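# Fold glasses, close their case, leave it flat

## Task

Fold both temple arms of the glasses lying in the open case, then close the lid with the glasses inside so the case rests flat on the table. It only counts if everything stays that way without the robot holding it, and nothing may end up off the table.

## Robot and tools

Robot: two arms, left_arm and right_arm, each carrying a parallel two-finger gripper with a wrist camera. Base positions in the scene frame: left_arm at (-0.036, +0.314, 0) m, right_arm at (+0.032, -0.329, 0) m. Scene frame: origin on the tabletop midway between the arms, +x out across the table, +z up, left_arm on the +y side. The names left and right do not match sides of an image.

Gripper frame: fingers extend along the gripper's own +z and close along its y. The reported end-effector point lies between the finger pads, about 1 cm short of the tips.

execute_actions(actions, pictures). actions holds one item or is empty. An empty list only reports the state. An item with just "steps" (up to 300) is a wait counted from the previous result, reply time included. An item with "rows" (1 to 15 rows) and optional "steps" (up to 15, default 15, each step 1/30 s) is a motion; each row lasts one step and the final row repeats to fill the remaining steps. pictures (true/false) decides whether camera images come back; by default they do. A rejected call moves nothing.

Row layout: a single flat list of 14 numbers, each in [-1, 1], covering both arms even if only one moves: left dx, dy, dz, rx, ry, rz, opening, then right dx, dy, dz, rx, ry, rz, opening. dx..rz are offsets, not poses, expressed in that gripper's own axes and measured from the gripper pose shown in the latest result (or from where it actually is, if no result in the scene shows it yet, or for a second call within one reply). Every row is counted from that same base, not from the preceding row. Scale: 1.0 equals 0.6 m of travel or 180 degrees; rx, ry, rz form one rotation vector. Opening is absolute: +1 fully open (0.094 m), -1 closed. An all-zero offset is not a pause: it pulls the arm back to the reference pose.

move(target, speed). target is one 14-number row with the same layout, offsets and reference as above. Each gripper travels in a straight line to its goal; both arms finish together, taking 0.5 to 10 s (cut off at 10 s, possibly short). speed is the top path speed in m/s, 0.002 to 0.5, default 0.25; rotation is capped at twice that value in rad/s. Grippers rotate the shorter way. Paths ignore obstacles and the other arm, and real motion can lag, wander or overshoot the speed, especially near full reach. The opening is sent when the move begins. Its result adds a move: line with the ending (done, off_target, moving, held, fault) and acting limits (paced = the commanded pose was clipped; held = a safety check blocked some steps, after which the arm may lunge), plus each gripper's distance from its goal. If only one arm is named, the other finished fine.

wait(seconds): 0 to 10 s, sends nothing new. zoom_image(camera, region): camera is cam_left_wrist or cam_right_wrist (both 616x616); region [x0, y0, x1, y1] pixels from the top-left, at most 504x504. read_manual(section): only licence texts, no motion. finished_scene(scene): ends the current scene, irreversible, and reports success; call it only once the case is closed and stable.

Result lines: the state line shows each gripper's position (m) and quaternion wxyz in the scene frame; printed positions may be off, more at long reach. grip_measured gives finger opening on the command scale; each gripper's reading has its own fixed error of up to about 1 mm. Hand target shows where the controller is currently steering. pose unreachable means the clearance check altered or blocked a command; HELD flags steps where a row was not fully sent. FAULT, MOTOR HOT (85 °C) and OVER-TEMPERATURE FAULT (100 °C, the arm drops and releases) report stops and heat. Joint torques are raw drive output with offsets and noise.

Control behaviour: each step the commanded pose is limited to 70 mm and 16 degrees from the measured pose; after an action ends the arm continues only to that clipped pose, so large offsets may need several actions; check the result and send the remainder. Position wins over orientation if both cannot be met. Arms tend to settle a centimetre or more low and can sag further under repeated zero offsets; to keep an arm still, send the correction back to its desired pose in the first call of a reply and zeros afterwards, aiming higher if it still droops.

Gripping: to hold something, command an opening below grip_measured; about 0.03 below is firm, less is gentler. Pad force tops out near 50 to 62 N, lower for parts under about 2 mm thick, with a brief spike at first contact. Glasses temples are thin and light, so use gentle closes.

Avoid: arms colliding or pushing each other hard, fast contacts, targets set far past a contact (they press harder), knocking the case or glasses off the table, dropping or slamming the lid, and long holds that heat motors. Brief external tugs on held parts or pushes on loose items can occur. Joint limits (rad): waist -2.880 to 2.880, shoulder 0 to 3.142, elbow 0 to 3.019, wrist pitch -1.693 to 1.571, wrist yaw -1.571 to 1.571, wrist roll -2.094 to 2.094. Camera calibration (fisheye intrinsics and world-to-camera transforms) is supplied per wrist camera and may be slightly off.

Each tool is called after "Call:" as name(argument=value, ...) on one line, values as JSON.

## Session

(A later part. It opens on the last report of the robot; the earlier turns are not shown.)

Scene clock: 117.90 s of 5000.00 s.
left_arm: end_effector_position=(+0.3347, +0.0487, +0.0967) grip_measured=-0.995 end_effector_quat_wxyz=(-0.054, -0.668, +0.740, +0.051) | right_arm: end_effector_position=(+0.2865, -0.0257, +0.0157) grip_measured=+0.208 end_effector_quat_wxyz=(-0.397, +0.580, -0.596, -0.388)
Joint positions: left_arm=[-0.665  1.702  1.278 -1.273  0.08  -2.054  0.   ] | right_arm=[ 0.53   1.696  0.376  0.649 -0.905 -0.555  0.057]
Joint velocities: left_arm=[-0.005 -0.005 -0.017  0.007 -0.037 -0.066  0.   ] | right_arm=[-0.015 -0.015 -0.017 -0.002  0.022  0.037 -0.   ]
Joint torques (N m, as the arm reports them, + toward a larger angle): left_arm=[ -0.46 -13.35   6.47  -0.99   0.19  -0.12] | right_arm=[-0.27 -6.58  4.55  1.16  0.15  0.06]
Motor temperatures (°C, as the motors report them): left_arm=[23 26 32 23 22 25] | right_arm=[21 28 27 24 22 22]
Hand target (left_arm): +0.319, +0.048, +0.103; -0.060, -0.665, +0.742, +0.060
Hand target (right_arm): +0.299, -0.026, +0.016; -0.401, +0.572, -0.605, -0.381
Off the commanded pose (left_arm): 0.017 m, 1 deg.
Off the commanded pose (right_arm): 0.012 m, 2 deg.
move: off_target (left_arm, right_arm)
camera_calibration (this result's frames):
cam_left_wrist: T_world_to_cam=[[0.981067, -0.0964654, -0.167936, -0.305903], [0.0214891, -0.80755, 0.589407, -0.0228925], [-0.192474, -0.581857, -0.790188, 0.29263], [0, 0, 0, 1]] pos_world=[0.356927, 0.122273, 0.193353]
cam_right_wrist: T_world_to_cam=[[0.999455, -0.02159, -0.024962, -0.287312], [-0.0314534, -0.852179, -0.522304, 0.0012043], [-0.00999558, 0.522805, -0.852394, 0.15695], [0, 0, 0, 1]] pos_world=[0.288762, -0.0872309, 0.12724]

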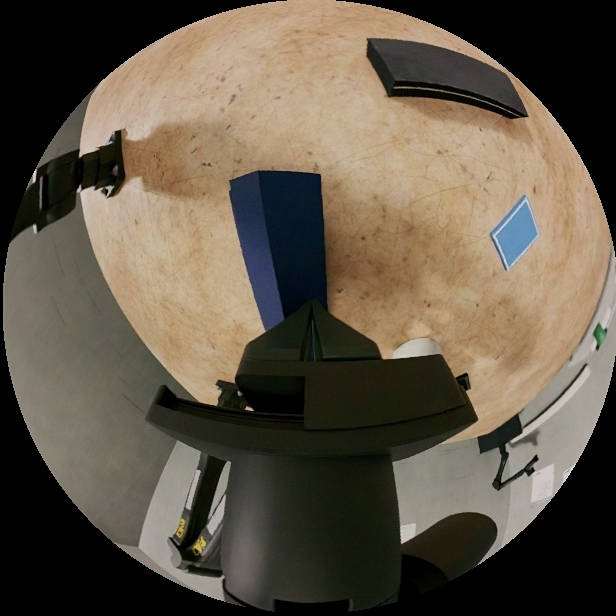

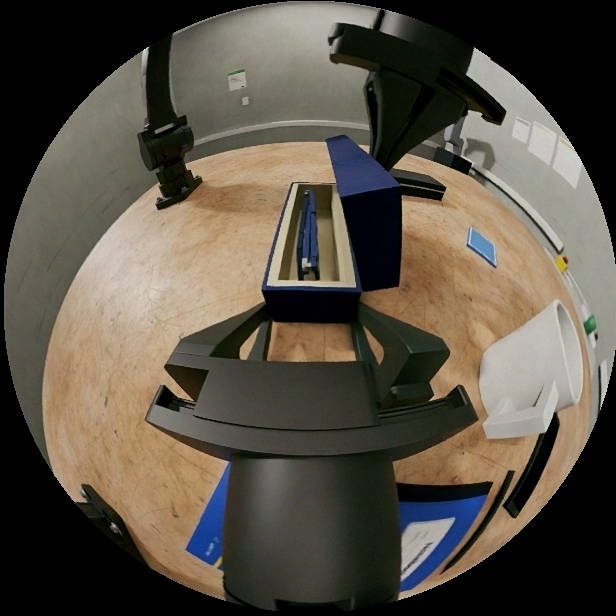

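Call:
move(target=[0.005,0.075,0.015,0,0,0,-1,0,-0.015,0,0,0,0,0.18], speed=0.03)

Call:
move(target=[0.005,0.035,0.035,0,0,0,-1,0,0,0,0,0,0,0.18], speed=0.03)

Scene clock: 122.87 s of 5000.00 s.
left_arm: end_effector_position=(+0.2890, +0.0543, +0.0867) grip_measured=-0.995 end_effector_quat_wxyz=(-0.058, -0.666, +0.741, +0.068) | right_arm: end_effector_position=(+0.2845, -0.0263, +0.0155) grip_measured=+0.208 end_effector_quat_wxyz=(-0.394, +0.583, -0.592, -0.392)
Joint positions: left_arm=[-0.712  1.637  1.162 -1.252  0.086 -2.095  0.   ] | right_arm=[ 0.526  1.696  0.378  0.635 -0.921 -0.569  0.057]
Joint velocities: left_arm=[ 0.005 -0.024  0.002 -0.002  0.066 -0.037  0.   ] | right_arm=[-0.005 -0.005  0.017  0.007  0.037  0.022 -0.003]
Joint torques (N m, as the arm reports them, + toward a larger angle): left_arm=[  0.72 -12.28   7.13   0.44  -0.05  -0.19] | right_arm=[-0.22 -6.48  4.77  0.89 -0.24 -0.05]
Motor temperatures (°C, as the motors report them): left_arm=[23 26 32 23 22 25] | right_arm=[21 28 27 24 22 22]
Hand target (left_arm): +0.289, +0.050, +0.095; -0.055, -0.667, +0.741, +0.051
Hand target (right_arm): +0.295, -0.026, +0.016; -0.397, +0.580, -0.597, -0.388
Off the commanded pose (left_arm): 0.009 m, 2 deg.
Off the commanded pose (right_arm): 0.011 m, 1 deg.
joint sent to its limit (left arm) — the command would take joint 6 (wrist roll) past its lower limit, so that joint was sent only as far as its limit.
After step 90, 0.13 s passed at rest.
move: off_target (right_arm)
camera_calibration (this result's frames):
cam_left_wrist: T_world_to_cam=[[0.975419, -0.0985951, -0.19707, -0.257987], [0.0329683, -0.818956, 0.572909, -0.0127389], [-0.217877, -0.565323, -0.795575, 0.286221], [0, 0, 0, 1]] pos_world=[0.314426, 0.125938, 0.184167]
cam_right_wrist: T_world_to_cam=[[0.999596, -0.00707266, -0.027545, -0.284979], [-0.0204694, -0.85133, -0.524231, -0.00259982], [-0.0197421, 0.524582, -0.851131, 0.159914], [0, 0, 0, 1]] pos_world=[0.287967, -0.088117, 0.126895]

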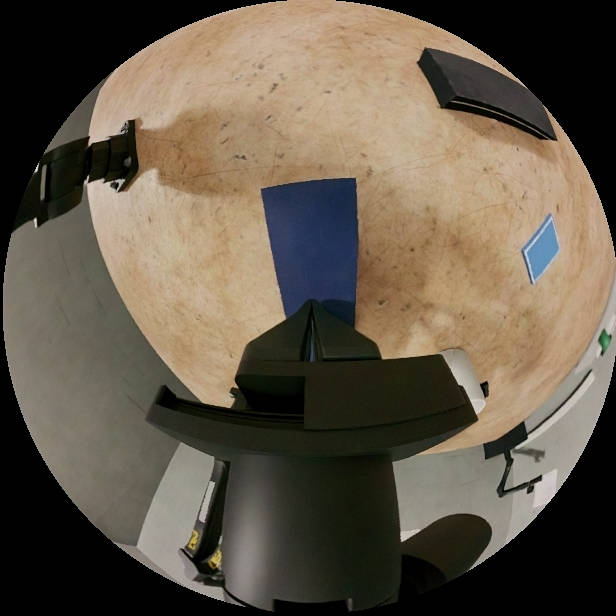

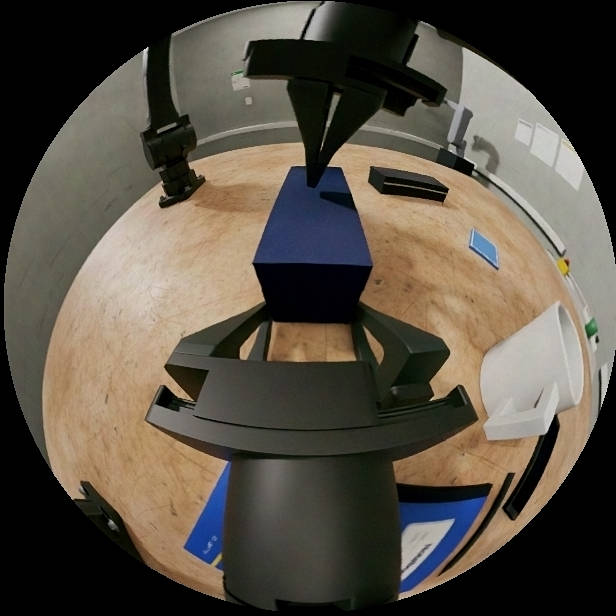

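Scene clock: 124.10 s of 5000.00 s.
left_arm: end_effector_position=(+0.2749, +0.0555, +0.0799) grip_measured=-0.995 end_effector_quat_wxyz=(-0.059, -0.660, +0.746, +0.060) | right_arm: end_effector_position=(+0.2844, -0.0263, +0.0156) grip_measured=+0.208 end_effector_quat_wxyz=(-0.394, +0.584, -0.592, -0.392)
Joint positions: left_arm=[-0.728  1.608  1.106 -1.209  0.093 -2.096  0.   ] | right_arm=[ 0.526  1.696  0.378  0.635 -0.921 -0.571  0.057]
Joint velocities: left_arm=[-0.024 -0.005 -0.007 -0.012  0.095  0.007 -0.   ] | right_arm=[ 0.005 -0.005  0.022  0.002 -0.051 -0.066  0.   ]
Joint torques (N m, as the arm reports them, + toward a larger angle): left_arm=[-0.46 -9.59  5.36  0.45  0.11 -0.18] | right_arm=[ 0.76 -6.86  3.17  1.47 -0.36 -0.01]
Motor temperatures (°C, as the motors report them): left_arm=[23 26 32 23 22 25] | right_arm=[21 28 27 24 22 22]
Hand target (left_arm): +0.265, +0.054, +0.071; -0.063, -0.658, +0.747, +0.067
Hand target (right_arm): +0.284, -0.026, +0.016; -0.394, +0.583, -0.592, -0.392
Off the commanded pose (left_arm): 0.015 m, 1 deg.
Off the commanded pose (right_arm): 0.000 m, 0 deg.
joint sent to its limit (left arm) — the command would take joint 6 (wrist roll) past its lower limit, so that joint was sent only as far as its limit.
move: off_target (left_arm)
camera_calibration (this result's frames):
cam_left_wrist: T_world_to_cam=[[0.975669, -0.115038, -0.186646, -0.245416], [0.0164399, -0.810514, 0.585489, -0.00436417], [-0.218633, -0.574312, -0.788902, 0.278554], [0, 0, 0, 1]] pos_world=[0.300417, 0.128208, 0.176501]
cam_right_wrist: T_world_to_cam=[[0.999636, -0.00618953, -0.0262564, -0.284931], [-0.0190452, -0.851246, -0.524421, -0.00297152], [-0.0191047, 0.524731, -0.851054, 0.159755], [0, 0, 0, 1]] pos_world=[0.287823, -0.0881215, 0.126921]

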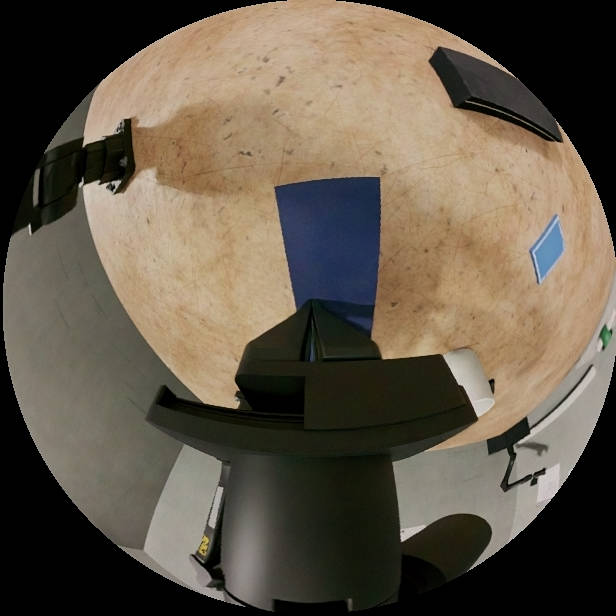

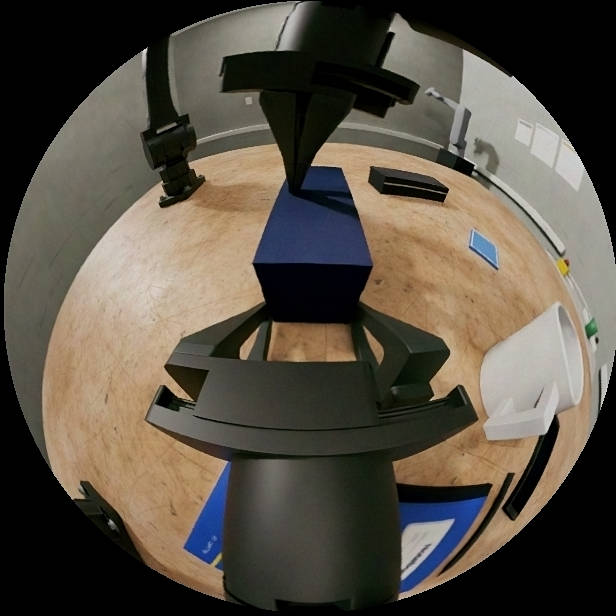

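Call:
move(target=[0,0,-0.03,0,0,0,-1,0,0,0,0,0,0,1])

Call:
move(target=[-0.05,0,-0.12,0,0,0,-1,-0.02,0,-0.1,0,0,0,1], speed=0.15)

Call:
zoom_image(camera="cam_right_wrist", region=[150,80,470,400])

Scene clock: 134.93 s of 5000.00 s.
left_arm: end_effector_position=(+0.2682, +0.0607, +0.0816) grip_measured=-0.995 end_effector_quat_wxyz=(-0.062, -0.660, +0.745, +0.077) | right_arm: end_effector_position=(+0.2844, -0.0263, +0.0156) grip_measured=+0.999 end_effector_quat_wxyz=(-0.394, +0.584, -0.592, -0.392)
Joint positions: left_arm=[-0.728  1.607  1.106 -1.245  0.092 -2.096  0.   ] | right_arm=[ 0.526  1.696  0.378  0.635 -0.921 -0.571  0.094]
Joint velocities: left_arm=[ 0.015  0.005 -0.002  0.002  0.007 -0.051 -0.001] | right_arm=[-0.015 -0.005  0.012 -0.022 -0.022  0.037  0.   ]
Joint torques (N m, as the arm reports them, + toward a larger angle): left_arm=[  1.46 -11.26  10.25  -0.58  -0.17  -0.03] | right_arm=[ 0.75 -6.87  3.13  1.54 -0.37 -0.03]
Motor temperatures (°C, as the motors report them): left_arm=[23 26 31 23 22 25] | right_arm=[21 28 27 24 22 22]
Hand target (left_arm): +0.278, +0.056, +0.098; -0.059, -0.660, +0.746, +0.060
Hand target (right_arm): +0.284, -0.026, +0.016; -0.394, +0.584, -0.592, -0.392
Off the commanded pose (left_arm): 0.020 m, 2 deg.
Off the commanded pose (right_arm): 0.000 m, 0 deg.
After step 90, 7.13 s passed at rest.
move: off_target (left_arm)
camera_calibration (this result's frames):
cam_left_wrist: T_world_to_cam=[[0.970165, -0.110788, -0.215653, -0.234334], [0.0321434, -0.822859, 0.567335, -0.00294558], [-0.240306, -0.557341, -0.794748, 0.286661], [0, 0, 0, 1]] pos_world=[0.296323, 0.131382, 0.178959]
cam_right_wrist: T_world_to_cam=[[0.999636, -0.00618953, -0.0262564, -0.284931], [-0.0190452, -0.851246, -0.524421, -0.00297152], [-0.0191047, 0.524731, -0.851054, 0.159755], [0, 0, 0, 1]] pos_world=[0.287823, -0.0881215, 0.126921]

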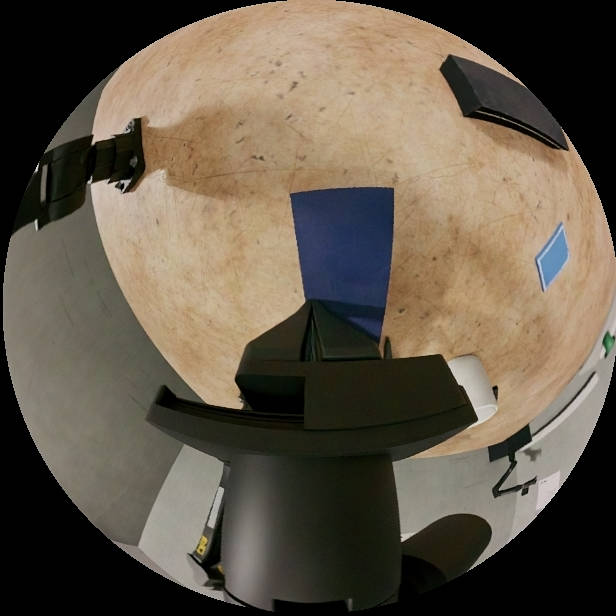

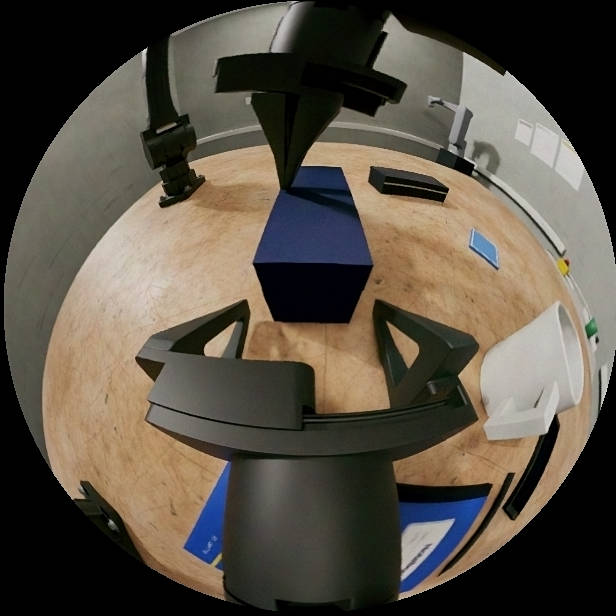

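Scene clock: 135.97 s of 5000.00 s.
left_arm: end_effector_position=(+0.2744, +0.0953, +0.1327) grip_measured=-0.995 end_effector_quat_wxyz=(-0.067, -0.662, +0.740, +0.099) | right_arm: end_effector_position=(+0.2839, -0.0764, +0.0481) grip_measured=+0.999 end_effector_quat_wxyz=(-0.390, +0.580, -0.597, -0.395)
Joint positions: left_arm=[-0.652  1.543  1.17  -1.425  0.077 -2.03   0.   ] | right_arm=[ 0.365  1.475  0.353  0.267 -1.037 -0.76   0.094]
Joint velocities: left_arm=[-0.015 -0.015 -0.017  0.002 -0.007 -0.037  0.   ] | right_arm=[-0.005 -0.005  0.007 -0.002  0.066  0.022 -0.001]
Joint torques (N m, as the arm reports them, + toward a larger angle): left_arm=[  1.15 -10.4   11.79  -0.66  -0.21   0.07] | right_arm=[ 0.42 -5.73  4.37  0.93 -0.66 -0.13]
Motor temperatures (°C, as the motors report them): left_arm=[23 26 31 23 22 25] | right_arm=[21 28 27 24 22 22]
Hand target (left_arm): +0.287, +0.089, +0.152; -0.061, -0.660, +0.745, +0.077
Hand target (right_arm): +0.284, -0.077, +0.050; -0.395, +0.583, -0.592, -0.392
Off the commanded pose (left_arm): 0.024 m, 3 deg.
Off the commanded pose (right_arm): 0.002 m, 1 deg.
move: off_target (left_arm)
camera_calibration (this result's frames):
cam_left_wrist: T_world_to_cam=[[0.962203, -0.0967212, -0.254577, -0.219558], [0.0592505, -0.838062, 0.542348, -0.00639872], [-0.265808, -0.536933, -0.800656, 0.353896], [0, 0, 0, 1]] pos_world=[0.305706, 0.16342, 0.230924]
cam_right_wrist: T_world_to_cam=[[0.9991, -0.011543, -0.040813, -0.28337], [-0.0311752, -0.852306, -0.522113, -0.0252944], [-0.0287584, 0.522915, -0.851899, 0.2163], [0, 0, 0, 1]] pos_world=[0.288546, -0.137936, 0.159494]

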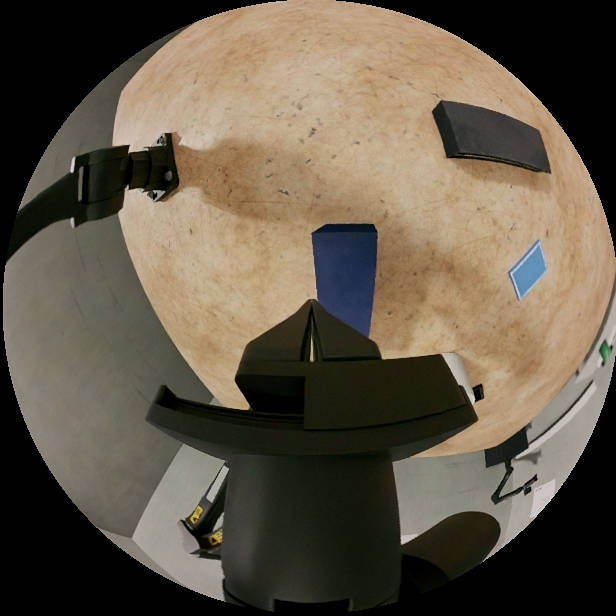

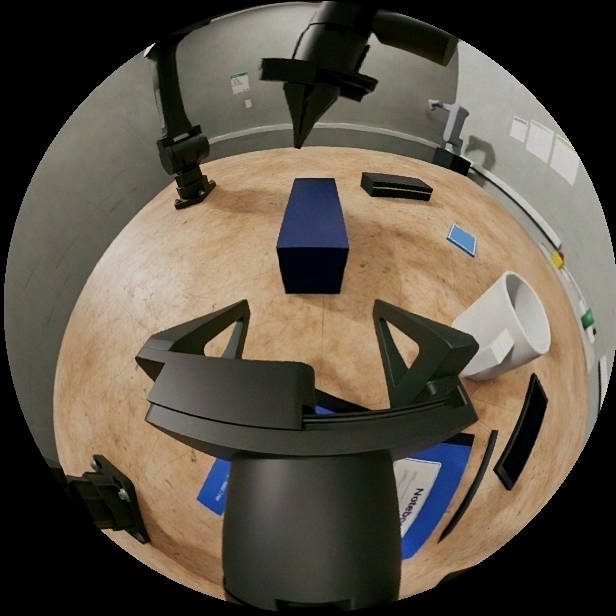

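Region (150, 80, 470, 400) of cam_right_wrist's 616x616 image, scaled by 1.575, with more detail than that image has.

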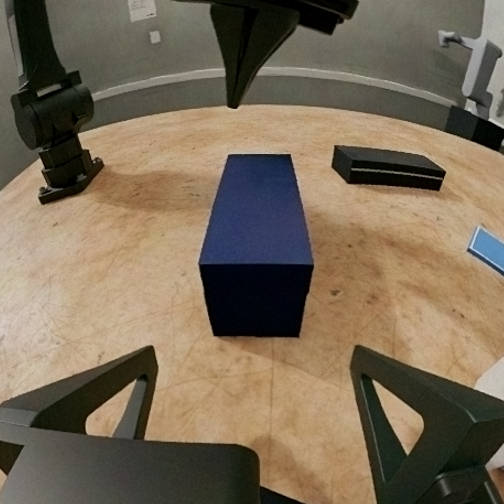

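Call:
finished_scene(scene=2)

The scene is finished: the task was done.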